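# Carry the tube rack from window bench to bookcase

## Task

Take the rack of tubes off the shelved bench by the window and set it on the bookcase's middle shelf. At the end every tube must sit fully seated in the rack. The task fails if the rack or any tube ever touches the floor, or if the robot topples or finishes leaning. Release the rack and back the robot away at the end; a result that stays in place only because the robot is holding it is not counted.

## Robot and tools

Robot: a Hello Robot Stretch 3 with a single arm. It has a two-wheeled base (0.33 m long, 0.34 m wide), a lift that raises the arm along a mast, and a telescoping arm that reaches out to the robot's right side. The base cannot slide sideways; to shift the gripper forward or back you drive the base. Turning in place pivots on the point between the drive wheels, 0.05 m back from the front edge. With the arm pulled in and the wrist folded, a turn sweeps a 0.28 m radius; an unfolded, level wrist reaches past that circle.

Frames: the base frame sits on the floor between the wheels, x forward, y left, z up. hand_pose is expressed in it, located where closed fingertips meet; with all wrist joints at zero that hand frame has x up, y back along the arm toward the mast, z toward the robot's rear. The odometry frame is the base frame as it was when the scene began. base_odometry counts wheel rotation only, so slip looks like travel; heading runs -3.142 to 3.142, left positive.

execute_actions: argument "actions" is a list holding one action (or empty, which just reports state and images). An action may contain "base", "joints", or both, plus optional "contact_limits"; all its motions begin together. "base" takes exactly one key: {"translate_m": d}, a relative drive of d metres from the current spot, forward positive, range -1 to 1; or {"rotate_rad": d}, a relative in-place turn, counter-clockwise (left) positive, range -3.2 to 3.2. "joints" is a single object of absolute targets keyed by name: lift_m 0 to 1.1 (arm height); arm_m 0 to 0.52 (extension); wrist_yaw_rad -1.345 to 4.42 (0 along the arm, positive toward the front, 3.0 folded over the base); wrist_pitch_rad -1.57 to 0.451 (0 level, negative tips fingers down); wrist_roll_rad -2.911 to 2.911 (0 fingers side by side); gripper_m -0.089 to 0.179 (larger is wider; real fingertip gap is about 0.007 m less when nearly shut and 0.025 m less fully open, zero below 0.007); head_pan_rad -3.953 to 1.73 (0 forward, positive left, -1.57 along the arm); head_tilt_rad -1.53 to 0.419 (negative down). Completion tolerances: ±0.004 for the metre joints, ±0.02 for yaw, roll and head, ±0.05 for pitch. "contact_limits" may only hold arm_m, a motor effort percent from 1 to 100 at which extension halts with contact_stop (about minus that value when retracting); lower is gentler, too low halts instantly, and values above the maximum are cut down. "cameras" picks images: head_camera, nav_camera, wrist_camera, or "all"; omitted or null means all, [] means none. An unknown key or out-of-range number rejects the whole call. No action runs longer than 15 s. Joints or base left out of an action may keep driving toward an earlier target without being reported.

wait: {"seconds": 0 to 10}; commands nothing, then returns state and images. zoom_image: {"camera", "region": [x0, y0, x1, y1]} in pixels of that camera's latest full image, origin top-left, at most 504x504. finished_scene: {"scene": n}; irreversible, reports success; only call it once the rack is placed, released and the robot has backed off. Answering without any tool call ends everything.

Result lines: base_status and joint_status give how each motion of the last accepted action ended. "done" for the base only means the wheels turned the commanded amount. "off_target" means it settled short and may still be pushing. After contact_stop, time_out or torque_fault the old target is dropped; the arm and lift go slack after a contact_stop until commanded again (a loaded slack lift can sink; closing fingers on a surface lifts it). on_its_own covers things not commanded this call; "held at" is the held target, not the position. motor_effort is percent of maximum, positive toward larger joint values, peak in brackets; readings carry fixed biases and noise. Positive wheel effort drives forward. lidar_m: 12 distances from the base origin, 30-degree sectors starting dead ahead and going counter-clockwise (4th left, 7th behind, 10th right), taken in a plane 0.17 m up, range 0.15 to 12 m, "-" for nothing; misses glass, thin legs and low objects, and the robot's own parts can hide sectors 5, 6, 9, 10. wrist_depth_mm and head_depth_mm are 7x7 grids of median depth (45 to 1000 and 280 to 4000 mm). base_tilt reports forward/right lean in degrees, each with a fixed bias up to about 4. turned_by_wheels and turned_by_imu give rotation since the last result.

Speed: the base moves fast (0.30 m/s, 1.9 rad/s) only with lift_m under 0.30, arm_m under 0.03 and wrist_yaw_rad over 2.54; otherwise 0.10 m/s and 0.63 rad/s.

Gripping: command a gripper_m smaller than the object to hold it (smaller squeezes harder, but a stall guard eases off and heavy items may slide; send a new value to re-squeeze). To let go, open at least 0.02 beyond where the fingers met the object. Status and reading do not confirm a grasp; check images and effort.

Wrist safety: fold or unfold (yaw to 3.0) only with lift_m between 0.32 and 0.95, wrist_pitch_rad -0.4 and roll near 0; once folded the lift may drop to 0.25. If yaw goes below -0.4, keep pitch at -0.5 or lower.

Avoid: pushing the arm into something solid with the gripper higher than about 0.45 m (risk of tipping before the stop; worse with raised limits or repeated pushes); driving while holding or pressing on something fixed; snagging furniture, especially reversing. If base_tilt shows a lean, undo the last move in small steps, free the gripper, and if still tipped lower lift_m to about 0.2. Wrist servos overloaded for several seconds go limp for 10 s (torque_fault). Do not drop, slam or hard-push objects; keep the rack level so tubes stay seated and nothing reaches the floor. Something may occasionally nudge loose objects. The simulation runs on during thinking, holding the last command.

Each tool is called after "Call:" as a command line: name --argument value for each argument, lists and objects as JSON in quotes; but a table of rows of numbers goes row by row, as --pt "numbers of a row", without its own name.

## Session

Call:
execute_actions --actions '[{"joints":{"head_pan_rad":-1.5,"head_tilt_rad":-0.3}}]' --cameras '["nav_camera"]'

Call:
execute_actions --actions '[{"joints":{"head_pan_rad":0.8,"head_tilt_rad":-0.3}}]' --cameras '["nav_camera"]'

Scene clock: 1.30 s.
base_odometry: x=+0.000 y=+0.000 heading=+0.000 (m, m, rad; odometry frame)
turned_by_wheels: +0.000 (rad since the last result)
turned_by_imu: +0.000 (rad since the last result)
base_tilt: forward=+0.0 right=+2.8 (deg)
lidar_m: 1.39 2.11 1.40 1.31 1.69 2.46 1.90 2.16 1.75 1.73 1.95 1.65
head_depth_mm: 1608 1570 1583 1643 1718 1811 1618 / 1844 1911 2016 2087 2182 2094 1621 / 1888 1959 2037 2132 2206 1947 1634 / 1905 1996 2089 2192 2005 1896 1651 / 1956 2046 2154 2240 2313 1937 1657 / 1997 2081 2167 2273 2375 2155 1657 / 2027 2127 2219 2299 2273 2048 1676
base_status: not commanded
joint_positions: lift_m=+0.431 arm_m=+0.001 wrist_yaw_rad=+2.990 wrist_pitch_rad=-0.596 wrist_roll_rad=-0.002 gripper_m=+0.037 head_pan_rad=-1.493 head_tilt_rad=-0.296
joint_status: all done
motor_effort: left_wheel=+1(0) right_wheel=+0(0) lift_m=+22(22) arm_m=+0(0) wrist_yaw_rad=+0(1) wrist_pitch_rad=+4(4) wrist_roll_rad=+0(0) gripper_m=+0(1) head_pan_rad=-4(46) head_tilt_rad=-3(26) (%)
hand_pose: x=+0.0087 y=+0.0501 z=+0.4055 quat_wxyz=(+0.258, +0.689, +0.156, +0.659) (m; base frame)
wrist_depth_mm: - - - - - - - / - - - - - - - / - - - - - - - / 891 874 848 858 852 858 832 / 730 729 - 718 700 699 695 / 628 622 - 613 623 601 613 / 553 560 - - 537 533 532
pictures: nav_camera (sideways: a quarter turn counterclockwise sets it upright)
camera_calibration (this result's frames):
nav_camera: T_world_to_cam=[[0.0326754, -0.225346, 0.973731, -1.22074], [-0.998911, -0.0398195, 0.0243052, 0.0265182], [0.0332964, -0.973465, -0.226402, 0.262666], [0, 0, 0, 1]] pos_world=[0.0576317, -0.0183366, 1.24749]
Images, in order (width x height): nav_camera 672x504.

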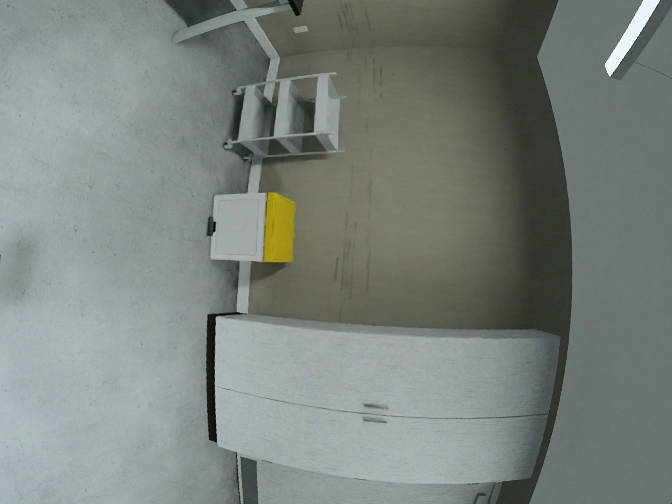

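Scene clock: 2.93 s.
base_odometry: x=+0.000 y=+0.000 heading=+0.000 (m, m, rad; odometry frame)
turned_by_wheels: +0.000 (rad since the last result)
turned_by_imu: +0.000 (rad since the last result)
base_tilt: forward=-0.2 right=+2.7 (deg)
lidar_m: 1.39 2.11 1.40 1.31 1.69 2.47 1.90 2.16 1.75 1.73 1.95 1.65
head_depth_mm: 2154 2229 2329 2390 2516 2104 1619 / 2064 2159 2253 2343 2489 2092 1622 / 1903 1987 2047 2139 2254 2127 1635 / 1773 1827 1902 1968 2051 2076 1645 / 1641 1704 1765 1834 1898 1935 1601 / 1554 1594 1644 1532 1558 1703 1560 / 1457 1494 1538 1540 1597 1637 1549
base_status: not commanded
joint_positions: lift_m=+0.431 arm_m=+0.001 wrist_yaw_rad=+2.990 wrist_pitch_rad=-0.596 wrist_roll_rad=-0.002 gripper_m=+0.037 head_pan_rad=+0.793 head_tilt_rad=-0.296
joint_status: all done
motor_effort: left_wheel=+1(0) right_wheel=+0(0) lift_m=+22(22) arm_m=+0(0) wrist_yaw_rad=+0(1) wrist_pitch_rad=+4(4) wrist_roll_rad=+0(0) gripper_m=+0(0) head_pan_rad=+5(49) head_tilt_rad=-2(2) (%)
hand_pose: x=+0.0087 y=+0.0501 z=+0.4055 quat_wxyz=(+0.258, +0.689, +0.156, +0.659) (m; base frame)
wrist_depth_mm: - - - - - - - / - - - - - - - / - - - - - - - / 870 874 844 852 851 840 819 / 733 733 - 710 710 699 700 / 630 622 - 616 622 613 609 / 551 560 - - 532 535 532
pictures: nav_camera (sideways: a quarter turn counterclockwise sets it upright)
camera_calibration (this result's frames):
nav_camera: T_world_to_cam=[[0.148822, 0.172417, 0.973717, -1.22143], [0.684779, -0.728345, 0.0243075, 0.0162447], [0.713393, 0.663163, -0.226461, 0.258595], [0, 0, 0, 1]] pos_world=[-0.013828, 0.0509359, 1.24749]
Images, in order (width x height): nav_camera 672x504.

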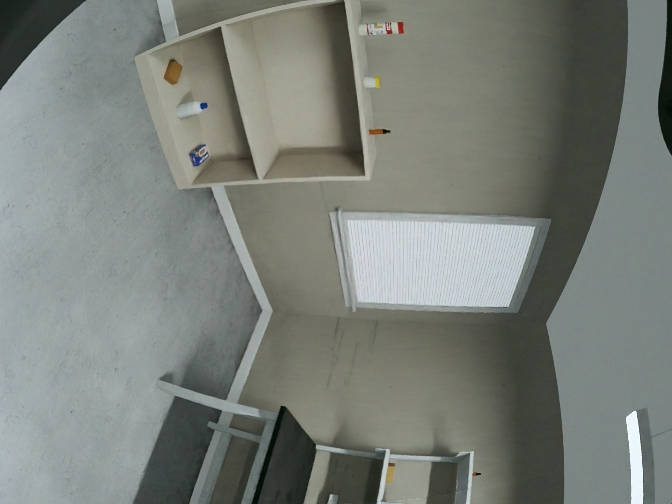

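Call:
execute_actions --actions '[{"joints":{"head_pan_rad":-0.1,"head_tilt_rad":-0.4,"lift_m":0.28}}]' --cameras '["nav_camera","head_camera"]'

Scene clock: 5.23 s.
base_odometry: x=+0.000 y=+0.000 heading=+0.000 (m, m, rad; odometry frame)
turned_by_wheels: +0.000 (rad since the last result)
turned_by_imu: +0.000 (rad since the last result)
base_tilt: forward=+0.0 right=+2.9 (deg)
lidar_m: 1.39 2.11 1.40 1.31 1.70 2.47 1.90 2.16 1.75 1.73 1.95 1.65
head_depth_mm: 1772 1879 1960 1547 2206 1830 1469 / 1778 1857 1967 1466 2232 1840 1472 / 1780 1873 1988 1593 2251 1853 1483 / 1742 1859 1976 1613 2179 1862 1486 / 1758 1857 2006 1636 2192 1884 1494 / 1755 1869 1977 1647 2204 1766 1508 / 1783 1887 2007 2127 2269 1894 1515
base_status: not commanded
joint_positions: lift_m=+0.280 arm_m=+0.001 wrist_yaw_rad=+2.990 wrist_pitch_rad=-0.598 wrist_roll_rad=-0.002 gripper_m=+0.037 head_pan_rad=-0.093 head_tilt_rad=-0.395
joint_status: all done
motor_effort: left_wheel=+0(0) right_wheel=+0(0) lift_m=+19(21) arm_m=+0(0) wrist_yaw_rad=+0(0) wrist_pitch_rad=+4(4) wrist_roll_rad=+0(0) gripper_m=+0(1) head_pan_rad=-4(49) head_tilt_rad=-2(14) (%)
hand_pose: x=+0.0087 y=+0.0499 z=+0.2548 quat_wxyz=(+0.259, +0.689, +0.157, +0.659) (m; base frame)
wrist_depth_mm: - - - - - - - / - - 976 977 961 969 922 / 779 771 764 746 741 726 716 / 632 633 608 606 605 599 591 / 528 519 - 544 508 501 499 / 465 - - - 444 435 432 / - - - - 386 385 382
pictures: head_camera (sideways: a quarter turn clockwise sets it upright), nav_camera (sideways: a quarter turn counterclockwise sets it upright)
camera_calibration (this result's frames):
head_camera: T_world_to_cam=[[-0.371277, 0.0795457, -0.925109, 1.22748], [0.0537858, 0.996493, 0.0640976, -0.0777269], [0.926963, -0.0259597, -0.374253, 0.434861], [0, 0, 0, 1]] pos_world=[0.0568158, -0.00889756, 1.30328]
nav_camera: T_world_to_cam=[[0.322113, -0.0149092, 0.946584, -1.18704], [-0.128022, -0.991377, 0.02795, 0.016464], [0.938005, -0.130187, -0.321244, 0.380586], [0, 0, 0, 1]] pos_world=[0.0274763, 0.0481716, 1.24543]
Images, in order (width x height): head_camera 896x504, nav_camera 672x504.

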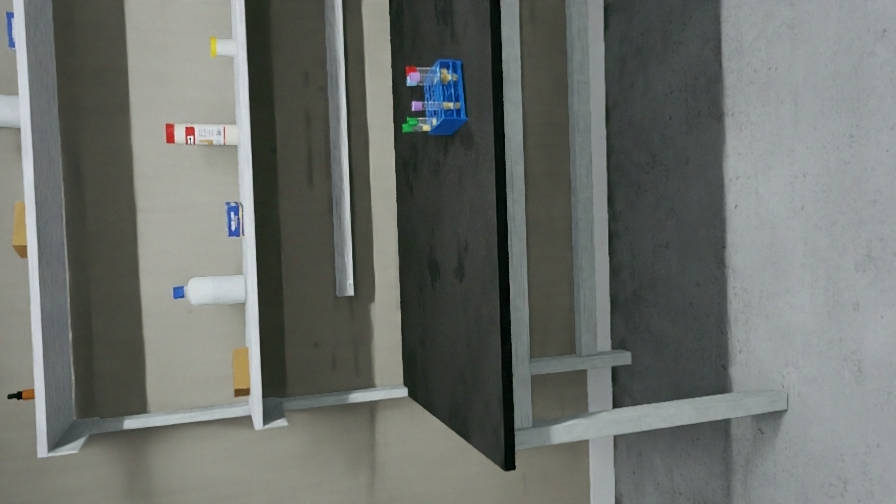

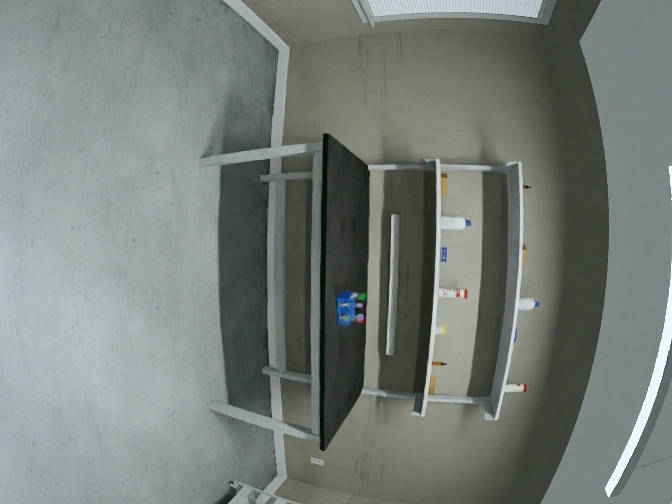

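Call:
execute_actions --actions '[{"base":{"rotate_rad":-0.475}}]' --cameras '[]'

Call:
execute_actions --actions '[{"base":{"translate_m":0.8}}]' --cameras '[]'

Call:
execute_actions --actions '[{"base":{"rotate_rad":2.0},"joints":{"head_pan_rad":-1.57,"head_tilt_rad":-0.6}}]' --cameras '[]'

Call:
execute_actions --actions '[{"joints":{"lift_m":0.94,"wrist_pitch_rad":-0.4}}]' --cameras '[]'

Call:
execute_actions --actions '[{"joints":{"wrist_yaw_rad":0,"gripper_m":0.179}}]' --cameras '[]'

Call:
execute_actions --actions '[{"joints":{"wrist_pitch_rad":0,"lift_m":0.87}}]' --cameras '["wrist_camera","head_camera"]'

Scene clock: 7.13 s.
base_odometry: x=+0.000 y=+0.000 heading=-0.475 (m, m, rad; odometry frame)
turned_by_wheels: -0.475 (rad since the last result)
turned_by_imu: -0.473 (rad since the last result)
base_tilt: forward=-0.1 right=+2.7 (deg)
lidar_m: 1.64 1.39 2.02 1.40 1.57 1.73 2.62 1.90 2.22 1.74 1.73 1.95
head_depth_mm: 2311 2462 2614 2788 2441 1838 1467 / 2194 2316 2471 2602 2234 1841 1474 / 2090 2203 2340 1855 2487 1855 1479 / 1961 2060 2220 1746 2379 1861 1492 / 1883 1994 2099 1630 2279 1880 1498 / 1814 1907 2008 1502 2207 1894 1504 / 1738 1837 1923 1556 2111 1901 1519
base_status: done
joint_positions: lift_m=+0.280 arm_m=+0.001 wrist_yaw_rad=+2.990 wrist_pitch_rad=-0.598 wrist_roll_rad=-0.002 gripper_m=+0.037 head_pan_rad=-0.093 head_tilt_rad=-0.395
joint_status: not commanded
motor_effort: left_wheel=+3(14) right_wheel=-2(8) lift_m=+18(18) arm_m=+0(0) wrist_yaw_rad=+1(0) wrist_pitch_rad=+4(4) wrist_roll_rad=+0(0) gripper_m=+0(0) head_pan_rad=-4(3) head_tilt_rad=-2(2) (%)
hand_pose: x=+0.0087 y=+0.0499 z=+0.2548 quat_wxyz=(+0.259, +0.689, +0.157, +0.659) (m; base frame)
wrist_depth_mm: - - - - - - - / - - 996 973 978 943 931 / 768 770 765 765 749 733 725 / 623 619 616 605 603 598 595 / 519 525 - 547 512 503 506 / 465 - - - 448 436 433 / - - - - 386 385 384
pictures: none
No camera images: the call's "cameras" was empty. Leave "cameras" out to get every camera's image.

Scene clock: 11.60 s.
base_odometry: x=+0.712 y=-0.366 heading=-0.475 (m, m, rad; odometry frame)
turned_by_wheels: +0.000 (rad since the last result)
turned_by_imu: -0.001 (rad since the last result)
base_tilt: forward=-0.1 right=+2.7 (deg)
lidar_m: 1.26 1.25 0.94 0.95 1.75 1.82 2.67 2.73 1.79 1.41 1.40 0.88
head_depth_mm: 1490 1590 1690 1813 1029 955 1057 / 1412 1499 1602 1706 1034 864 1475 / 1346 1425 1511 1584 1041 807 1480 / 1260 1325 1412 1478 1051 783 1452 / 1228 1291 1367 1425 1059 790 1376 / 1179 1232 1298 1356 1072 794 693 / 1133 1187 1237 1303 1083 769 668
base_status: done
joint_positions: lift_m=+0.280 arm_m=+0.001 wrist_yaw_rad=+2.990 wrist_pitch_rad=-0.598 wrist_roll_rad=-0.002 gripper_m=+0.037 head_pan_rad=-0.093 head_tilt_rad=-0.396
joint_status: not commanded
motor_effort: left_wheel=+5(15) right_wheel=-3(6) lift_m=+18(18) arm_m=-1(0) wrist_yaw_rad=+1(0) wrist_pitch_rad=+4(4) wrist_roll_rad=+0(0) gripper_m=+1(0) head_pan_rad=-4(4) head_tilt_rad=-2(3) (%)
hand_pose: x=+0.0087 y=+0.0498 z=+0.2548 quat_wxyz=(+0.259, +0.689, +0.157, +0.659) (m; base frame)
wrist_depth_mm: - - - - - - - / - - 981 982 979 949 941 / 773 767 763 749 755 733 734 / 632 624 614 614 602 598 591 / 528 519 - 545 511 500 497 / 468 - - - 445 435 431 / - - - - 386 384 382
pictures: none
No camera images: the call's "cameras" was empty. Leave "cameras" out to get every camera's image.

Scene clock: 13.93 s.
base_odometry: x=+0.712 y=-0.366 heading=+1.525 (m, m, rad; odometry frame)
turned_by_wheels: +2.000 (rad since the last result)
turned_by_imu: +1.993 (rad since the last result)
base_tilt: forward=+0.0 right=+2.8 (deg)
lidar_m: 1.61 1.82 2.81 2.68 1.93 1.45 1.40 0.89 1.28 1.24 1.30 0.94
head_depth_mm: 1090 1216 1300 1002 769 1465 1263 / 1100 1221 1309 1011 773 1469 1271 / 1091 1229 1317 1018 778 1485 1281 / 1029 1233 1332 1027 785 1492 1292 / 1115 1254 1348 1041 789 1503 1293 / 1125 1255 1366 1056 795 1504 1301 / 1024 1265 1383 1063 802 1515 1307
base_status: done
joint_positions: lift_m=+0.280 arm_m=+0.001 wrist_yaw_rad=+2.990 wrist_pitch_rad=-0.598 wrist_roll_rad=-0.002 gripper_m=+0.037 head_pan_rad=-1.563 head_tilt_rad=-0.593
joint_status: all done
motor_effort: left_wheel=-3(10) right_wheel=+2(12) lift_m=+18(18) arm_m=+0(1) wrist_yaw_rad=+0(1) wrist_pitch_rad=+4(4) wrist_roll_rad=+0(0) gripper_m=+0(0) head_pan_rad=-3(49) head_tilt_rad=-4(24) (%)
hand_pose: x=+0.0087 y=+0.0498 z=+0.2548 quat_wxyz=(+0.259, +0.689, +0.157, +0.659) (m; base frame)
wrist_depth_mm: - - - - - - - / - - - 993 966 974 937 / 768 772 761 738 744 737 724 / 626 624 613 594 603 603 585 / 525 523 - 549 514 501 499 / 461 - - - 443 434 432 / - - - - 381 386 380
pictures: none
No camera images: the call's "cameras" was empty. Leave "cameras" out to get every camera's image.

Scene clock: 20.77 s.
base_odometry: x=+0.712 y=-0.366 heading=+1.525 (m, m, rad; odometry frame)
turned_by_wheels: +0.000 (rad since the last result)
turned_by_imu: +0.001 (rad since the last result)
base_tilt: forward=+0.2 right=+2.7 (deg)
lidar_m: 1.61 1.82 2.81 2.68 1.93 1.45 1.40 0.88 1.29 1.24 1.30 0.94
head_depth_mm: 1095 1216 1293 1002 767 1531 - / 1096 1226 1303 1009 772 1530 - / 1091 1234 1320 1017 778 1518 - / 1032 1238 1332 1027 783 1552 - / 1120 1249 1347 1044 790 1536 - / 1124 1261 1358 1047 796 1509 1304 / 1023 1271 1376 1064 803 1509 1306
base_status: not commanded
joint_positions: lift_m=+0.940 arm_m=+0.001 wrist_yaw_rad=+2.990 wrist_pitch_rad=-0.420 wrist_roll_rad=-0.002 gripper_m=+0.037 head_pan_rad=-1.563 head_tilt_rad=-0.593
joint_status: all done
motor_effort: left_wheel=-3(3) right_wheel=+3(2) lift_m=+26(26) arm_m=+0(1) wrist_yaw_rad=+0(1) wrist_pitch_rad=+6(7) wrist_roll_rad=+0(0) gripper_m=+1(0) head_pan_rad=-3(4) head_tilt_rad=-4(3) (%)
hand_pose: x=+0.0126 y=+0.0755 z=+0.9521 quat_wxyz=(+0.199, +0.700, +0.095, +0.679) (m; base frame)
wrist_depth_mm: - - - - - - - / - - - - - - - / - - - - - - - / - - - - - - - / - - - - - - - / - - - - - - - / - - - - - - -
pictures: none
No camera images: the call's "cameras" was empty. Leave "cameras" out to get every camera's image.

Scene clock: 23.27 s.
base_odometry: x=+0.712 y=-0.366 heading=+1.525 (m, m, rad; odometry frame)
turned_by_wheels: +0.000 (rad since the last result)
turned_by_imu: +0.000 (rad since the last result)
base_tilt: forward=+0.1 right=+2.6 (deg)
lidar_m: 1.61 1.83 2.82 2.67 1.93 1.45 1.39 0.88 1.28 1.25 1.30 0.94
head_depth_mm: 1091 1215 1298 1001 768 1500 - / 1096 1224 1304 1012 799 - - / 1093 1234 1316 1017 806 - - / 1032 1234 1331 1028 786 1487 1257 / 1116 1253 1347 1041 791 1495 1290 / 1130 1262 1357 1051 797 1504 1300 / 1021 1273 1384 1061 804 1518 1307
base_status: not commanded
joint_positions: lift_m=+0.940 arm_m=+0.001 wrist_yaw_rad=+0.002 wrist_pitch_rad=-0.420 wrist_roll_rad=-0.002 gripper_m=+0.179 head_pan_rad=-1.563 head_tilt_rad=-0.593
joint_status: all done
motor_effort: left_wheel=-4(3) right_wheel=+2(3) lift_m=+26(25) arm_m=-1(1) wrist_yaw_rad=-3(3) wrist_pitch_rad=+6(6) wrist_roll_rad=+0(0) gripper_m=+0(84) head_pan_rad=-3(3) head_tilt_rad=-5(4) (%)
hand_pose: x=-0.0210 y=-0.3703 z=+0.9521 quat_wxyz=(+0.693, +0.148, -0.690, -0.147) (m; base frame)
wrist_depth_mm: - - 998 - - - - / - - - - - - - / 892 898 875 787 834 807 811 / 639 631 621 562 611 598 594 / 491 504 485 480 477 479 464 / - - - - - - 500 / - - - - - - -
pictures: none
No camera images: the call's "cameras" was empty. Leave "cameras" out to get every camera's image.

Scene clock: 24.73 s.
base_odometry: x=+0.712 y=-0.366 heading=+1.525 (m, m, rad; odometry frame)
turned_by_wheels: +0.000 (rad since the last result)
turned_by_imu: +0.000 (rad since the last result)
base_tilt: forward=+0.1 right=+2.7 (deg)
lidar_m: 1.61 1.82 2.82 2.67 1.93 1.44 1.39 0.88 1.29 1.24 1.30 0.95
head_depth_mm: 1093 1216 1298 1002 795 1465 1326 / 1093 1221 1308 1013 772 1412 - / 1091 1233 1319 1015 777 - - / 1030 1240 1330 1029 785 1488 1283 / 1118 1255 1347 1043 818 1492 1290 / 1124 1261 1366 1054 798 1504 1302 / 1023 1268 1379 1066 802 1523 1307
base_status: not commanded
joint_positions: lift_m=+0.870 arm_m=+0.001 wrist_yaw_rad=+0.002 wrist_pitch_rad=-0.023 wrist_roll_rad=-0.002 gripper_m=+0.179 head_pan_rad=-1.563 head_tilt_rad=-0.593
joint_status: all done
motor_effort: left_wheel=-3(3) right_wheel=+2(2) lift_m=+18(20) arm_m=-1(0) wrist_yaw_rad=-2(3) wrist_pitch_rad=+7(7) wrist_roll_rad=+0(0) gripper_m=+1(1) head_pan_rad=-3(4) head_tilt_rad=-4(4) (%)
hand_pose: x=-0.0209 y=-0.4018 z=+0.9789 quat_wxyz=(+0.708, +0.009, -0.706, -0.008) (m; base frame)
wrist_depth_mm: - - - - - - - / 912 - - - 940 - 877 / - - - - - - - / - - - - - - - / - - 967 925 942 961 - / 678 631 618 520 593 599 624 / - 466 463 458 449 448 411
pictures: head_camera (sideways: a quarter turn clockwise sets it upright), wrist_camera
camera_calibration (this result's frames):
head_camera: T_world_to_cam=[[0.040519, 0.55214, -0.832766, 1.10452], [0.996962, 0.0331441, 0.0704832, -0.0917763], [0.0665179, -0.833092, -0.54912, 0.667647], [0, 0, 0, 1]] pos_world=[0.00233288, -0.0505974, 1.2929]
wrist_camera: T_world_to_cam=[[-0.999548, 0.0144279, -0.0263618, 0.00879235], [0.028168, 0.144117, -0.98916, 1.06808], [-0.0104723, -0.989455, -0.144459, -0.0952249], [0, 0, 0, 1]] pos_world=[-0.0222946, -0.248276, 1.04298]
Images, in order (width x height): head_camera 896x504, wrist_camera 644x364.

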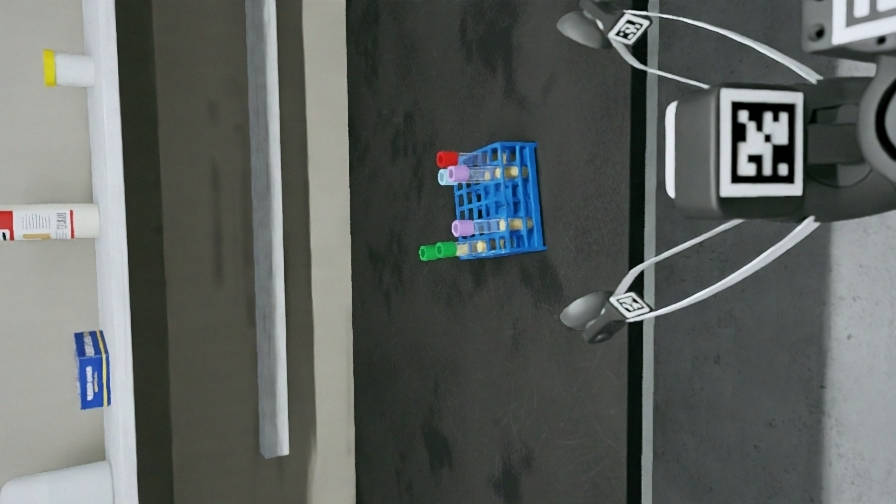

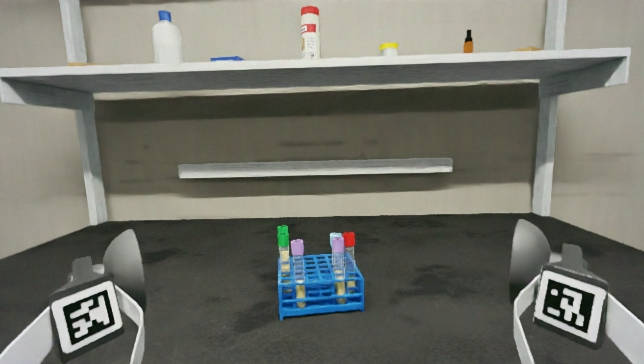

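Call:
execute_actions --actions '[{"joints":{"arm_m":0.2,"lift_m":0.72}}]' --cameras '["wrist_camera"]'

Scene clock: 27.57 s.
base_odometry: x=+0.712 y=-0.366 heading=+1.525 (m, m, rad; odometry frame)
turned_by_wheels: +0.000 (rad since the last result)
turned_by_imu: +0.000 (rad since the last result)
base_tilt: forward=+0.1 right=+2.9 (deg)
lidar_m: 1.61 1.82 2.81 2.68 1.93 1.45 1.40 0.89 1.28 1.25 1.30 0.94
head_depth_mm: 1090 1215 1298 1002 767 - - / 1096 1225 1308 1013 787 - 1219 / 1094 1230 1319 1015 805 - 1237 / 1026 1241 1328 1022 782 1490 1287 / 1115 1248 1346 1039 790 1490 1291 / 1127 1257 1359 1052 798 1505 1301 / 1021 1270 1380 1062 803 1519 1304
base_status: not commanded
joint_positions: lift_m=+0.720 arm_m=+0.200 wrist_yaw_rad=+0.001 wrist_pitch_rad=-0.022 wrist_roll_rad=-0.002 gripper_m=+0.179 head_pan_rad=-1.563 head_tilt_rad=-0.593
joint_status: all done
motor_effort: left_wheel=-3(3) right_wheel=+2(2) lift_m=+17(19) arm_m=+2(4) wrist_yaw_rad=-1(2) wrist_pitch_rad=+6(7) wrist_roll_rad=+0(0) gripper_m=+0(0) head_pan_rad=-4(3) head_tilt_rad=-3(4) (%)
hand_pose: x=-0.0212 y=-0.6004 z=+0.8292 quat_wxyz=(+0.708, +0.008, -0.706, -0.008) (m; base frame)
wrist_depth_mm: 836 899 916 893 882 890 876 / 936 946 916 925 909 917 897 / 981 966 934 933 923 916 911 / 928 981 818 776 891 835 800 / 470 464 367 305 384 438 405 / 300 291 278 282 279 275 287 / - 214 213 211 207 206 189
pictures: wrist_camera
camera_calibration (this result's frames):
wrist_camera: T_world_to_cam=[[-0.999532, 0.0154728, -0.0263789, 0.00807829], [0.0283235, 0.143051, -0.98931, 0.948091], [-0.0115338, -0.989594, -0.143423, -0.314328], [0, 0, 0, 1]] pos_world=[-0.0224042, -0.446808, 0.893087]
Images, in order (width x height): wrist_camera 644x364.

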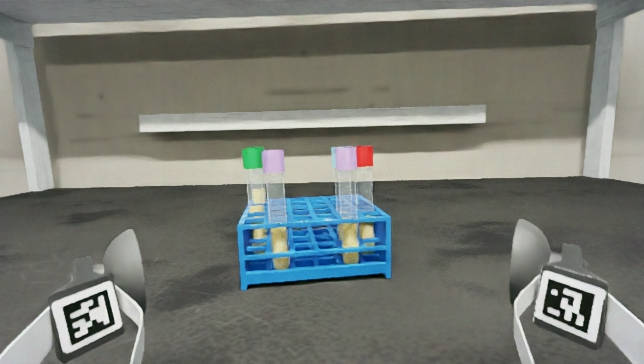

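Call:
execute_actions --actions '[{"base":{"translate_m":0.006},"joints":{"arm_m":0.37,"lift_m":0.705}}]' --cameras '["wrist_camera"]'

Call:
execute_actions --actions '[{"joints":{"gripper_m":0.11}}]' --cameras '[]'

Call:
execute_actions --actions '[{"joints":{"lift_m":0.8,"wrist_pitch_rad":0.25,"head_pan_rad":-0.2,"head_tilt_rad":-0.5}}]' --cameras '["wrist_camera","head_camera"]'

Scene clock: 30.23 s.
base_odometry: x=+0.712 y=-0.360 heading=+1.525 (m, m, rad; odometry frame)
turned_by_wheels: +0.000 (rad since the last result)
turned_by_imu: +0.000 (rad since the last result)
base_tilt: forward=+0.1 right=+2.7 (deg)
lidar_m: 1.61 1.81 2.79 2.67 1.94 1.46 1.40 0.89 1.28 1.25 1.30 0.94
head_depth_mm: 1090 1217 1293 1002 792 - - / 1091 1223 1304 1017 - 1476 1270 / 1093 1239 1317 1027 - 1486 1277 / 1100 1240 1329 1033 784 1485 1285 / 1117 1253 1345 1045 790 1494 1293 / 1129 1259 1358 1052 796 1511 1295 / 1011 1266 1372 1065 805 1514 1307
base_status: done
joint_positions: lift_m=+0.705 arm_m=+0.370 wrist_yaw_rad=+0.001 wrist_pitch_rad=-0.022 wrist_roll_rad=-0.002 gripper_m=+0.179 head_pan_rad=-1.563 head_tilt_rad=-0.593
joint_status: all done
motor_effort: left_wheel=-2(7) right_wheel=+2(6) lift_m=+18(20) arm_m=+2(3) wrist_yaw_rad=-1(1) wrist_pitch_rad=+7(6) wrist_roll_rad=+0(0) gripper_m=+0(1) head_pan_rad=-3(3) head_tilt_rad=-4(4) (%)
hand_pose: x=-0.0211 y=-0.7703 z=+0.8143 quat_wxyz=(+0.708, +0.008, -0.706, -0.008) (m; base frame)
wrist_depth_mm: 752 729 737 715 720 707 705 / 774 761 754 746 734 728 719 / 781 774 686 763 140 758 739 / 799 796 665 784 549 768 691 / 414 406 202 211 334 381 355 / 282 138 137 136 139 130 252 / - 129 138 153 134 135 166
pictures: wrist_camera
camera_calibration (this result's frames):
wrist_camera: T_world_to_cam=[[-0.999536, 0.0152006, -0.0263812, 0.0101744], [0.0282855, 0.142938, -0.989327, 0.957522], [-0.0112675, -0.989615, -0.143301, -0.484793], [0, 0, 0, 1]] pos_world=[-0.0223768, -0.616779, 0.8781]
Images, in order (width x height): wrist_camera 644x364.

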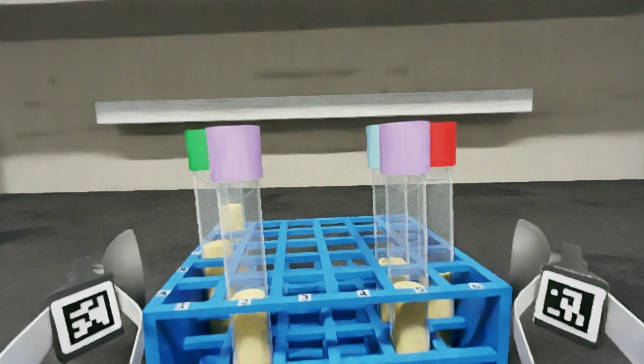

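Scene clock: 31.40 s.
base_odometry: x=+0.712 y=-0.360 heading=+1.525 (m, m, rad; odometry frame)
turned_by_wheels: +0.000 (rad since the last result)
turned_by_imu: +0.000 (rad since the last result)
base_tilt: forward=+0.1 right=+2.6 (deg)
lidar_m: 1.60 1.81 2.80 2.68 1.95 1.45 1.40 0.89 1.29 1.24 1.30 0.94
head_depth_mm: 1091 1211 1295 1001 792 - - / 1097 1225 1307 1014 - 1474 1279 / 1096 1238 1319 917 - 1485 1282 / 1101 1243 1325 1033 781 1485 1289 / 1119 1250 1352 1040 788 1492 1289 / 1123 1256 1358 1054 796 1508 1298 / 1011 1274 1373 1065 803 1513 1303
base_status: not commanded
joint_positions: lift_m=+0.705 arm_m=+0.370 wrist_yaw_rad=+0.001 wrist_pitch_rad=-0.022 wrist_roll_rad=-0.002 gripper_m=+0.111 head_pan_rad=-1.563 head_tilt_rad=-0.593
joint_status: all done
motor_effort: left_wheel=-3(3) right_wheel=+2(2) lift_m=+18(18) arm_m=+1(2) wrist_yaw_rad=-1(1) wrist_pitch_rad=+6(6) wrist_roll_rad=+0(0) gripper_m=-17(92) head_pan_rad=-4(4) head_tilt_rad=-4(3) (%)
hand_pose: x=-0.0211 y=-0.7704 z=+0.8143 quat_wxyz=(+0.708, +0.008, -0.706, -0.007) (m; base frame)
wrist_depth_mm: 749 734 730 718 722 718 706 / 767 769 750 756 734 729 724 / 789 781 688 755 146 751 751 / 804 800 679 761 619 762 692 / 409 445 223 214 191 399 357 / 262 - 147 173 144 132 237 / 198 171 140 154 140 164 178
pictures: none
No camera images: the call's "cameras" was empty. Leave "cameras" out to get every camera's image.

Scene clock: 33.10 s.
base_odometry: x=+0.712 y=-0.360 heading=+1.525 (m, m, rad; odometry frame)
turned_by_wheels: +0.000 (rad since the last result)
turned_by_imu: +0.000 (rad since the last result)
base_tilt: forward=+0.1 right=+2.7 (deg)
lidar_m: 1.60 1.82 2.80 2.67 1.94 1.45 1.41 0.89 1.28 1.24 1.30 0.94
head_depth_mm: 1660 1787 1945 2130 2053 1619 1345 / 1652 1771 1907 2099 2070 1642 1352 / 1627 1738 1876 2063 2090 1641 1349 / 1604 1735 1856 2028 2112 1648 1367 / 1585 1709 1830 1999 2036 1668 1372 / 1570 1670 1762 1853 1976 1680 1377 / 1553 1647 1759 1856 1905 1686 1379
base_status: not commanded
joint_positions: lift_m=+0.800 arm_m=+0.370 wrist_yaw_rad=+0.000 wrist_pitch_rad=+0.227 wrist_roll_rad=-0.002 gripper_m=+0.110 head_pan_rad=-0.207 head_tilt_rad=-0.508
joint_status: all done
motor_effort: left_wheel=-3(3) right_wheel=+2(3) lift_m=+25(29) arm_m=+1(1) wrist_yaw_rad=+1(2) wrist_pitch_rad=+7(16) wrist_roll_rad=+0(1) gripper_m=+0(16) head_pan_rad=+4(49) head_tilt_rad=+4(17) (%)
hand_pose: x=-0.0215 y=-0.7698 z=+0.9727 quat_wxyz=(+0.704, -0.080, -0.702, +0.080) (m; base frame)
wrist_depth_mm: 861 867 851 829 825 814 803 / 504 515 483 495 496 513 520 / 739 755 803 794 778 782 789 / 818 809 801 787 786 782 764 / 800 787 778 774 770 756 759 / 796 782 773 768 762 753 742 / 673 591 637 622 619 554 593
pictures: head_camera (sideways: a quarter turn clockwise sets it upright), wrist_camera
camera_calibration (this result's frames):
head_camera: T_world_to_cam=[[-0.459166, 0.1423, -0.876879, 1.1651], [0.174466, 0.982309, 0.0680523, -0.083602], [0.87105, -0.121739, -0.475869, 0.567432], [0, 0, 0, 1]] pos_world=[0.055296, -0.0145919, 1.29736]
wrist_camera: T_world_to_cam=[[-0.999514, 0.00956033, -0.0296812, 0.012863], [0.0285127, -0.105183, -0.994044, 0.927809], [-0.0126253, -0.994407, 0.104859, -0.706704], [0, 0, 0, 1]] pos_world=[-0.02252, -0.605285, 0.996769]
Images, in order (width x height): head_camera 896x504, wrist_camera 644x364.

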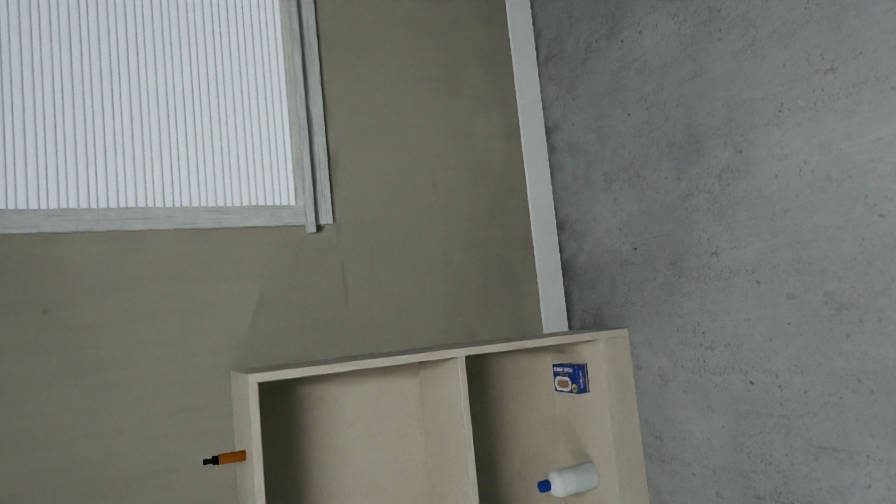

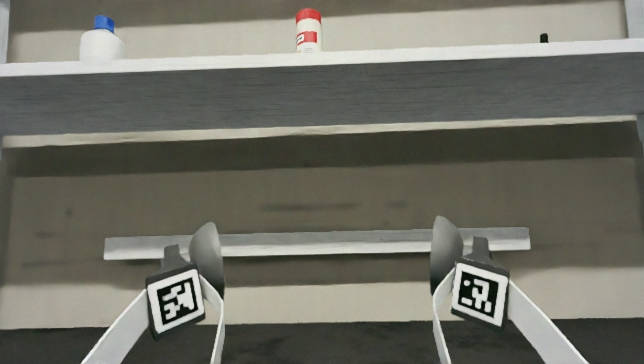

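Slipped out.

Call:
execute_actions --actions '[{"joints":{"arm_m":0.2,"wrist_pitch_rad":0,"gripper_m":0.179,"head_pan_rad":-1.57,"head_tilt_rad":-0.6}}]' --cameras '[]'

Call:
execute_actions --actions '[{"joints":{"lift_m":0.705}}]' --cameras '["wrist_camera","head_camera"]'

Scene clock: 35.70 s.
base_odometry: x=+0.712 y=-0.360 heading=+1.525 (m, m, rad; odometry frame)
turned_by_wheels: +0.000 (rad since the last result)
turned_by_imu: +0.000 (rad since the last result)
base_tilt: forward=+0.1 right=+2.7 (deg)
lidar_m: 1.60 1.81 2.80 2.67 1.94 1.45 1.41 0.89 1.29 1.24 1.31 0.94
head_depth_mm: 1087 1218 1295 1001 821 - 1243 / 1088 1222 1300 1015 - - 1273 / 1091 1235 1316 1020 - - 1284 / 1106 1244 1333 1036 784 1481 1287 / 1120 1250 1351 1048 791 1495 1287 / 1126 1255 1368 1055 797 1504 1301 / 1011 1268 1374 1063 804 1522 1304
base_status: not commanded
joint_positions: lift_m=+0.800 arm_m=+0.200 wrist_yaw_rad=+0.000 wrist_pitch_rad=-0.019 wrist_roll_rad=-0.002 gripper_m=+0.179 head_pan_rad=-1.563 head_tilt_rad=-0.593
joint_status: all done
motor_effort: left_wheel=-3(3) right_wheel=+2(2) lift_m=+25(25) arm_m=-2(5) wrist_yaw_rad=+0(0) wrist_pitch_rad=+6(6) wrist_roll_rad=+0(0) gripper_m=-1(85) head_pan_rad=-3(48) head_tilt_rad=-4(15) (%)
hand_pose: x=-0.0215 y=-0.6010 z=+0.9097 quat_wxyz=(+0.708, +0.007, -0.706, -0.007) (m; base frame)
wrist_depth_mm: 650 664 670 680 705 726 732 / 932 923 928 939 894 896 892 / 955 953 947 928 908 925 911 / 988 973 975 961 969 936 929 / 780 760 734 710 690 719 663 / 490 474 411 256 397 444 467 / - 350 314 262 306 335 308
pictures: none
No camera images: the call's "cameras" was empty. Leave "cameras" out to get every camera's image.

Scene clock: 37.40 s.
base_odometry: x=+0.712 y=-0.360 heading=+1.525 (m, m, rad; odometry frame)
turned_by_wheels: +0.000 (rad since the last result)
turned_by_imu: +0.000 (rad since the last result)
base_tilt: forward=+0.0 right=+2.9 (deg)
lidar_m: 1.61 1.82 2.80 2.67 1.94 1.45 1.40 0.89 1.28 1.24 1.30 0.94
head_depth_mm: 1094 1217 1299 1000 766 1500 - / 1087 1222 1306 1010 775 - - / 1090 1231 1317 1023 780 - 1226 / 1101 1242 1326 1029 784 1493 1285 / 1118 1246 1347 1041 788 1497 1291 / 1128 1260 1368 1056 798 1504 1299 / 1010 1265 1382 1062 805 1517 1309
base_status: not commanded
joint_positions: lift_m=+0.705 arm_m=+0.200 wrist_yaw_rad=+0.000 wrist_pitch_rad=-0.019 wrist_roll_rad=-0.002 gripper_m=+0.179 head_pan_rad=-1.563 head_tilt_rad=-0.593
joint_status: all done
motor_effort: left_wheel=-3(3) right_wheel=+2(2) lift_m=+18(22) arm_m=-2(2) wrist_yaw_rad=+1(2) wrist_pitch_rad=+6(6) wrist_roll_rad=+0(0) gripper_m=+0(1) head_pan_rad=-4(4) head_tilt_rad=-4(4) (%)
hand_pose: x=-0.0215 y=-0.6010 z=+0.8150 quat_wxyz=(+0.708, +0.007, -0.706, -0.007) (m; base frame)
wrist_depth_mm: 841 921 908 886 904 880 862 / 939 942 929 905 917 903 899 / 961 956 869 843 846 935 909 / 913 966 596 243 550 757 722 / 423 416 330 250 312 387 361 / 287 260 252 252 248 245 257 / - 191 189 187 185 183 169
pictures: head_camera (sideways: a quarter turn clockwise sets it upright), wrist_camera
camera_calibration (this result's frames):
head_camera: T_world_to_cam=[[0.0404385, 0.551693, -0.833066, 1.10491], [0.996957, 0.0333343, 0.0704694, -0.0917583], [0.0666471, -0.833381, -0.548666, 0.667056], [0, 0, 0, 1]] pos_world=[0.00234062, -0.0506029, 1.29292]
wrist_camera: T_world_to_cam=[[-0.999509, 0.0166962, -0.0264987, 0.00821316], [0.0285761, 0.139838, -0.989762, 0.932606], [-0.0128197, -0.990034, -0.140246, -0.319867], [0, 0, 0, 1]] pos_world=[-0.0225417, -0.44723, 0.878415]
Images, in order (width x height): head_camera 896x504, wrist_camera 644x364.

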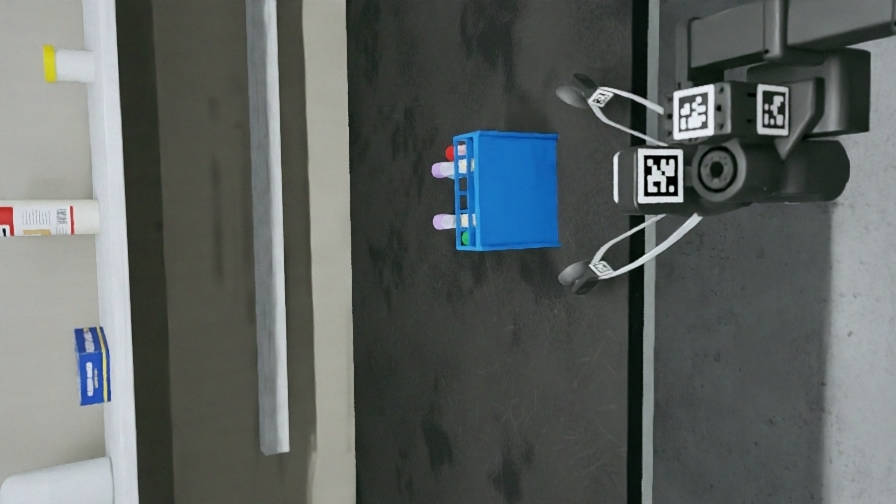

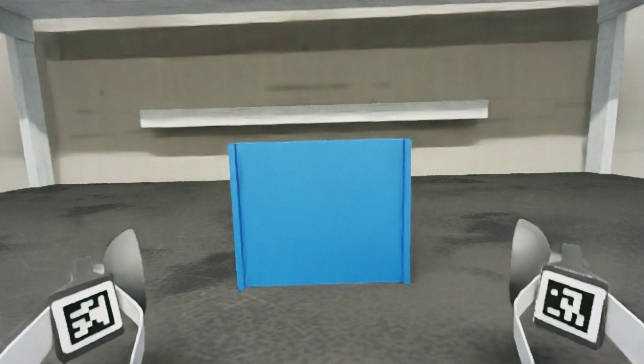

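Call:
execute_actions --actions '[{"joints":{"lift_m":1.08}}]' --cameras '[]'

Call:
execute_actions --actions '[{"joints":{"wrist_pitch_rad":-1.3,"arm_m":0.49}}]' --cameras '["wrist_camera","head_camera"]'

Scene clock: 41.77 s.
base_odometry: x=+0.712 y=-0.360 heading=+1.525 (m, m, rad; odometry frame)
turned_by_wheels: +0.000 (rad since the last result)
turned_by_imu: +0.001 (rad since the last result)
base_tilt: forward=+0.0 right=+2.8 (deg)
lidar_m: 1.60 1.82 2.80 2.68 1.94 1.45 1.41 0.89 1.28 1.24 1.30 0.94
head_depth_mm: - - 1280 1000 768 1469 1267 / - - 1302 1011 774 1474 1272 / 1102 - - 1023 780 1474 1279 / 1107 1228 1337 1036 784 1486 1279 / 1117 1238 1350 1044 792 1494 1294 / 1125 1262 1373 1053 797 1506 1296 / 1009 1270 1379 1064 804 1522 1311
base_status: not commanded
joint_positions: lift_m=+1.080 arm_m=+0.200 wrist_yaw_rad=+0.000 wrist_pitch_rad=-0.019 wrist_roll_rad=-0.002 gripper_m=+0.179 head_pan_rad=-1.563 head_tilt_rad=-0.593
joint_status: all done
motor_effort: left_wheel=-3(3) right_wheel=+2(2) lift_m=+25(25) arm_m=-3(3) wrist_yaw_rad=+0(0) wrist_pitch_rad=+6(6) wrist_roll_rad=+0(0) gripper_m=+0(0) head_pan_rad=-4(4) head_tilt_rad=-4(4) (%)
hand_pose: x=-0.0215 y=-0.6010 z=+1.1896 quat_wxyz=(+0.708, +0.007, -0.706, -0.007) (m; base frame)
wrist_depth_mm: 909 911 892 898 896 877 873 / 942 931 932 916 905 902 890 / 949 937 944 929 951 911 832 / 906 988 - 971 927 952 936 / - 991 991 967 984 957 972 / - - - - - 991 989 / - 818 818 830 809 796 732
pictures: none
No camera images: the call's "cameras" was empty. Leave "cameras" out to get every camera's image.

Scene clock: 45.13 s.
base_odometry: x=+0.712 y=-0.360 heading=+1.525 (m, m, rad; odometry frame)
turned_by_wheels: +0.000 (rad since the last result)
turned_by_imu: +0.000 (rad since the last result)
base_tilt: forward=-0.1 right=+2.9 (deg)
lidar_m: 1.60 1.81 2.80 2.68 1.94 1.45 1.40 0.89 1.28 1.24 1.30 0.94
head_depth_mm: - 1214 1294 1003 767 1462 1265 / 1083 1242 1304 1006 773 1474 1278 / 1094 - 1320 1023 778 1479 1278 / 1102 1244 1328 1011 783 1493 1285 / 1114 1255 1345 1042 791 1502 1291 / 1126 1262 1367 1050 798 1509 1291 / 1009 1268 1369 1064 804 1511 1306
base_status: not commanded
joint_positions: lift_m=+1.080 arm_m=+0.490 wrist_yaw_rad=+0.000 wrist_pitch_rad=-1.301 wrist_roll_rad=-0.002 gripper_m=+0.179 head_pan_rad=-1.563 head_tilt_rad=-0.593
joint_status: all done
motor_effort: left_wheel=-3(3) right_wheel=+2(2) lift_m=+25(25) arm_m=+2(0) wrist_yaw_rad=+1(1) wrist_pitch_rad=+0(6) wrist_roll_rad=+0(0) gripper_m=+0(2) head_pan_rad=-3(3) head_tilt_rad=-4(3) (%)
hand_pose: x=-0.0216 y=-0.6798 z=+0.9651 quat_wxyz=(+0.563, +0.429, -0.562, -0.428) (m; base frame)
wrist_depth_mm: 407 411 407 407 404 407 403 / 399 398 398 395 396 395 395 / 389 388 387 385 386 387 385 / 376 380 378 376 375 377 378 / 370 372 366 363 363 367 366 / 360 359 361 358 360 359 359 / - 351 355 351 353 350 -
pictures: head_camera (sideways: a quarter turn clockwise sets it upright), wrist_camera
camera_calibration (this result's frames):
head_camera: T_world_to_cam=[[0.040567, 0.551879, -0.832937, 1.10474], [0.996965, 0.0330828, 0.0704754, -0.0917661], [0.0664497, -0.833268, -0.548862, 0.667312], [0, 0, 0, 1]] pos_world=[0.00232868, -0.0505999, 1.29291]
wrist_camera: T_world_to_cam=[[-0.999477, 0.0311066, 0.00878986, -0.0108814], [0.0294662, 0.988562, -0.147907, 0.85669], [-0.0132902, -0.147571, -0.988962, 1.01495], [0, 0, 0, 1]] pos_world=[-0.0226301, -0.696776, 1.13056]
Images, in order (width x height): head_camera 896x504, wrist_camera 644x364.

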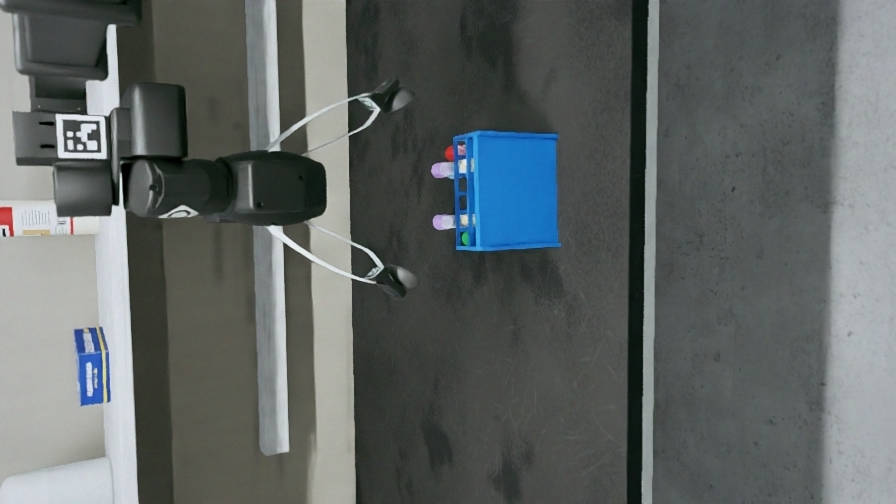

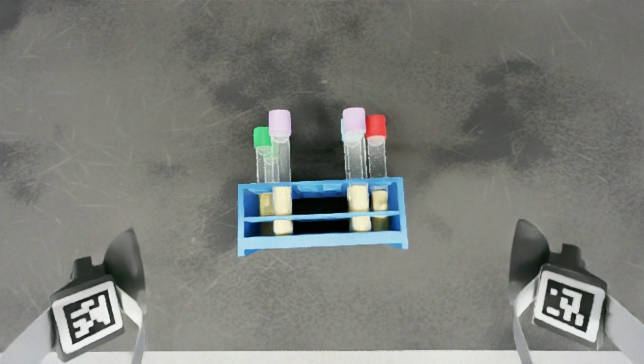

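Call:
execute_actions --actions '[{"joints":{"arm_m":0.515,"lift_m":0.955}}]' --cameras '["wrist_camera","head_camera"]'

Call:
execute_actions --actions '[{"joints":{"gripper_m":0.1}}]' --cameras '[]'

Call:
execute_actions --actions '[{"joints":{"lift_m":1.0}}]' --cameras '["wrist_camera"]'

Scene clock: 47.23 s.
base_odometry: x=+0.712 y=-0.360 heading=+1.525 (m, m, rad; odometry frame)
turned_by_wheels: +0.000 (rad since the last result)
turned_by_imu: +0.000 (rad since the last result)
base_tilt: forward=+0.0 right=+2.7 (deg)
lidar_m: 1.60 1.82 2.81 2.68 1.94 1.45 1.40 0.89 1.28 1.24 1.30 0.94
head_depth_mm: 1089 1197 - 962 766 1460 1264 / 1089 1202 1301 1014 773 1478 1273 / 1093 1211 - 768 778 1478 1281 / 1098 1241 1329 1076 783 1492 1283 / 1116 1247 1345 1042 789 1503 1292 / 1125 1261 1360 1052 794 1502 1298 / 1005 1272 1376 1061 804 1515 1309
base_status: not commanded
joint_positions: lift_m=+0.955 arm_m=+0.515 wrist_yaw_rad=+0.000 wrist_pitch_rad=-1.301 wrist_roll_rad=-0.002 gripper_m=+0.179 head_pan_rad=-1.563 head_tilt_rad=-0.593
joint_status: all done
motor_effort: left_wheel=-3(3) right_wheel=+2(2) lift_m=+17(20) arm_m=+2(4) wrist_yaw_rad=+1(1) wrist_pitch_rad=+0(0) wrist_roll_rad=+0(0) gripper_m=+0(0) head_pan_rad=-3(3) head_tilt_rad=-4(3) (%)
hand_pose: x=-0.0216 y=-0.7047 z=+0.8405 quat_wxyz=(+0.563, +0.429, -0.562, -0.428) (m; base frame)
wrist_depth_mm: 268 267 269 267 267 265 266 / 261 261 259 262 169 260 258 / 256 255 252 252 252 254 251 / 248 250 247 247 247 246 246 / 244 243 171 241 151 239 241 / 237 138 143 147 134 139 236 / - 230 230 230 230 230 229
pictures: head_camera (sideways: a quarter turn clockwise sets it upright), wrist_camera
camera_calibration (this result's frames):
head_camera: T_world_to_cam=[[0.040567, 0.551879, -0.832937, 1.10474], [0.996965, 0.0330828, 0.0704754, -0.0917661], [0.0664497, -0.833268, -0.548862, 0.667313], [0, 0, 0, 1]] pos_world=[0.00232868, -0.0505999, 1.29291]
wrist_camera: T_world_to_cam=[[-0.999477, 0.031103, 0.00880422, -0.00902674], [0.0294666, 0.988631, -0.147447, 0.862523], [-0.0132902, -0.14711, -0.989031, 0.888439], [0, 0, 0, 1]] pos_world=[-0.0226301, -0.721738, 1.00595]
Images, in order (width x height): head_camera 896x504, wrist_camera 644x364.

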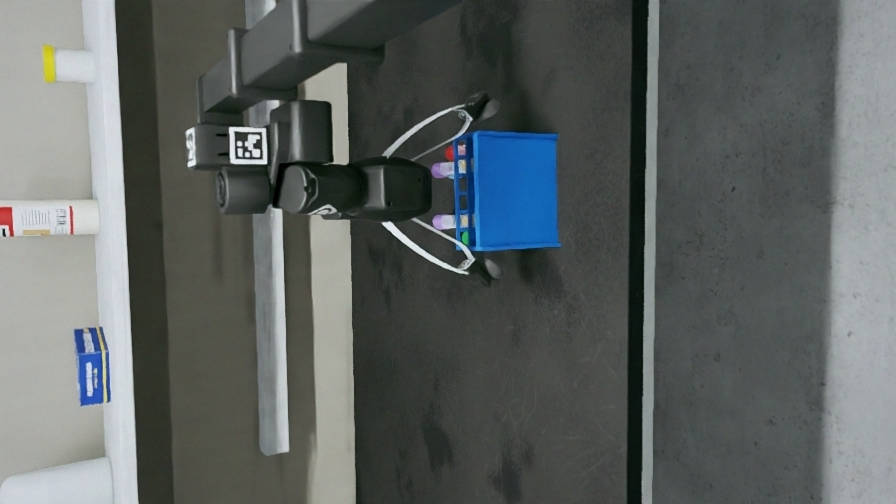

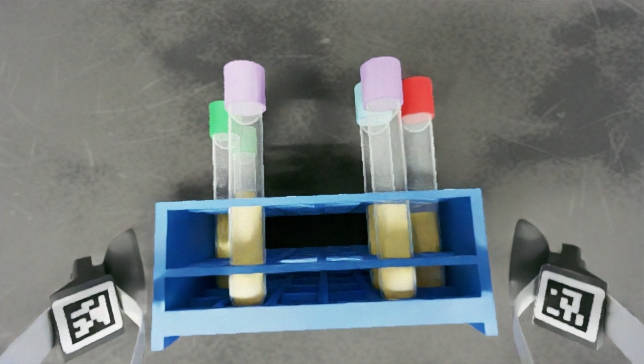

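Scene clock: 48.50 s.
base_odometry: x=+0.712 y=-0.360 heading=+1.525 (m, m, rad; odometry frame)
turned_by_wheels: +0.000 (rad since the last result)
turned_by_imu: +0.000 (rad since the last result)
base_tilt: forward=+0.1 right=+2.7 (deg)
lidar_m: 1.60 1.81 2.80 2.68 1.94 1.45 1.40 0.89 1.28 1.24 1.30 0.94
head_depth_mm: 1092 1202 - 963 767 1457 1266 / 1096 1199 1303 1014 774 1469 1274 / 1093 1210 - 770 778 1480 1277 / 1094 1243 1328 1036 785 1495 1283 / 1117 1249 1346 1044 792 1498 1288 / 1127 1258 1360 1049 795 1508 1299 / 1010 1271 1385 1061 804 1510 1309
base_status: not commanded
joint_positions: lift_m=+0.955 arm_m=+0.515 wrist_yaw_rad=+0.000 wrist_pitch_rad=-1.301 wrist_roll_rad=-0.002 gripper_m=+0.101 head_pan_rad=-1.563 head_tilt_rad=-0.593
joint_status: all done
motor_effort: left_wheel=-2(3) right_wheel=+1(2) lift_m=+18(19) arm_m=+2(1) wrist_yaw_rad=+0(1) wrist_pitch_rad=+0(0) wrist_roll_rad=+0(0) gripper_m=-20(94) head_pan_rad=-4(3) head_tilt_rad=-4(4) (%)
hand_pose: x=-0.0216 y=-0.7047 z=+0.8405 quat_wxyz=(+0.563, +0.429, -0.562, -0.428) (m; base frame)
wrist_depth_mm: 269 267 267 268 268 265 266 / 262 262 259 262 167 258 260 / 255 256 252 254 253 254 253 / 249 248 249 247 248 248 246 / 243 243 166 241 155 240 241 / 238 134 146 147 135 130 235 / 234 231 230 230 230 229 230
pictures: none
No camera images: the call's "cameras" was empty. Leave "cameras" out to get every camera's image.

Scene clock: 49.73 s.
base_odometry: x=+0.712 y=-0.360 heading=+1.525 (m, m, rad; odometry frame)
turned_by_wheels: +0.000 (rad since the last result)
turned_by_imu: +0.000 (rad since the last result)
base_tilt: forward=+0.0 right=+2.9 (deg)
lidar_m: 1.60 1.81 2.79 2.68 1.94 1.45 1.40 0.89 1.28 1.24 1.30 0.94
head_depth_mm: 1085 1176 1290 1003 767 1464 1264 / 1094 - 1309 971 774 1474 1271 / 1091 - - 767 778 1483 1279 / 1105 1237 1332 949 781 1493 1284 / 1119 1250 1344 1039 790 1498 1284 / 1121 1260 1361 1057 796 1508 1302 / 1008 1270 1380 1060 804 1508 1305
base_status: not commanded
joint_positions: lift_m=+1.000 arm_m=+0.515 wrist_yaw_rad=+0.000 wrist_pitch_rad=-1.306 wrist_roll_rad=-0.002 gripper_m=+0.104 head_pan_rad=-1.563 head_tilt_rad=-0.593
joint_status: all done
motor_effort: left_wheel=-2(3) right_wheel=+2(2) lift_m=+27(26) arm_m=+2(1) wrist_yaw_rad=+1(1) wrist_pitch_rad=+2(2) wrist_roll_rad=+0(0) gripper_m=-19(21) head_pan_rad=-3(3) head_tilt_rad=-4(4) (%)
hand_pose: x=-0.0216 y=-0.7035 z=+0.8848 quat_wxyz=(+0.562, +0.430, -0.561, -0.430) (m; base frame)
wrist_depth_mm: 316 316 314 316 314 312 313 / 309 307 304 306 302 306 305 / 302 301 298 300 296 299 297 / 293 295 292 291 292 294 290 / 287 286 165 285 156 284 285 / 282 133 146 148 134 130 277 / 276 272 272 271 273 273 273
pictures: wrist_camera
camera_calibration (this result's frames):
wrist_camera: T_world_to_cam=[[-0.999477, 0.0310626, 0.00894679, -0.0096071], [0.0294675, 0.989302, -0.142873, 0.864329], [-0.0132891, -0.142535, -0.989701, 0.936226], [0, 0, 0, 1]] pos_world=[-0.0226301, -0.72134, 1.05016]
Images, in order (width x height): wrist_camera 644x364.

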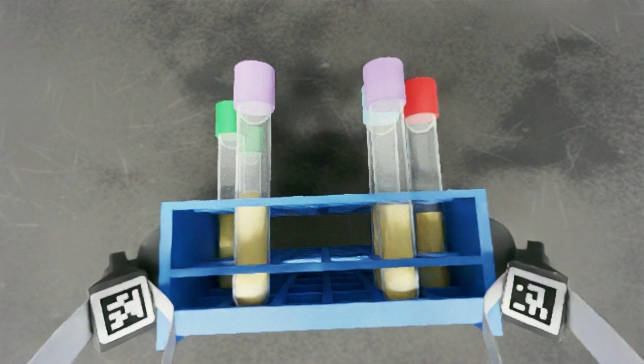

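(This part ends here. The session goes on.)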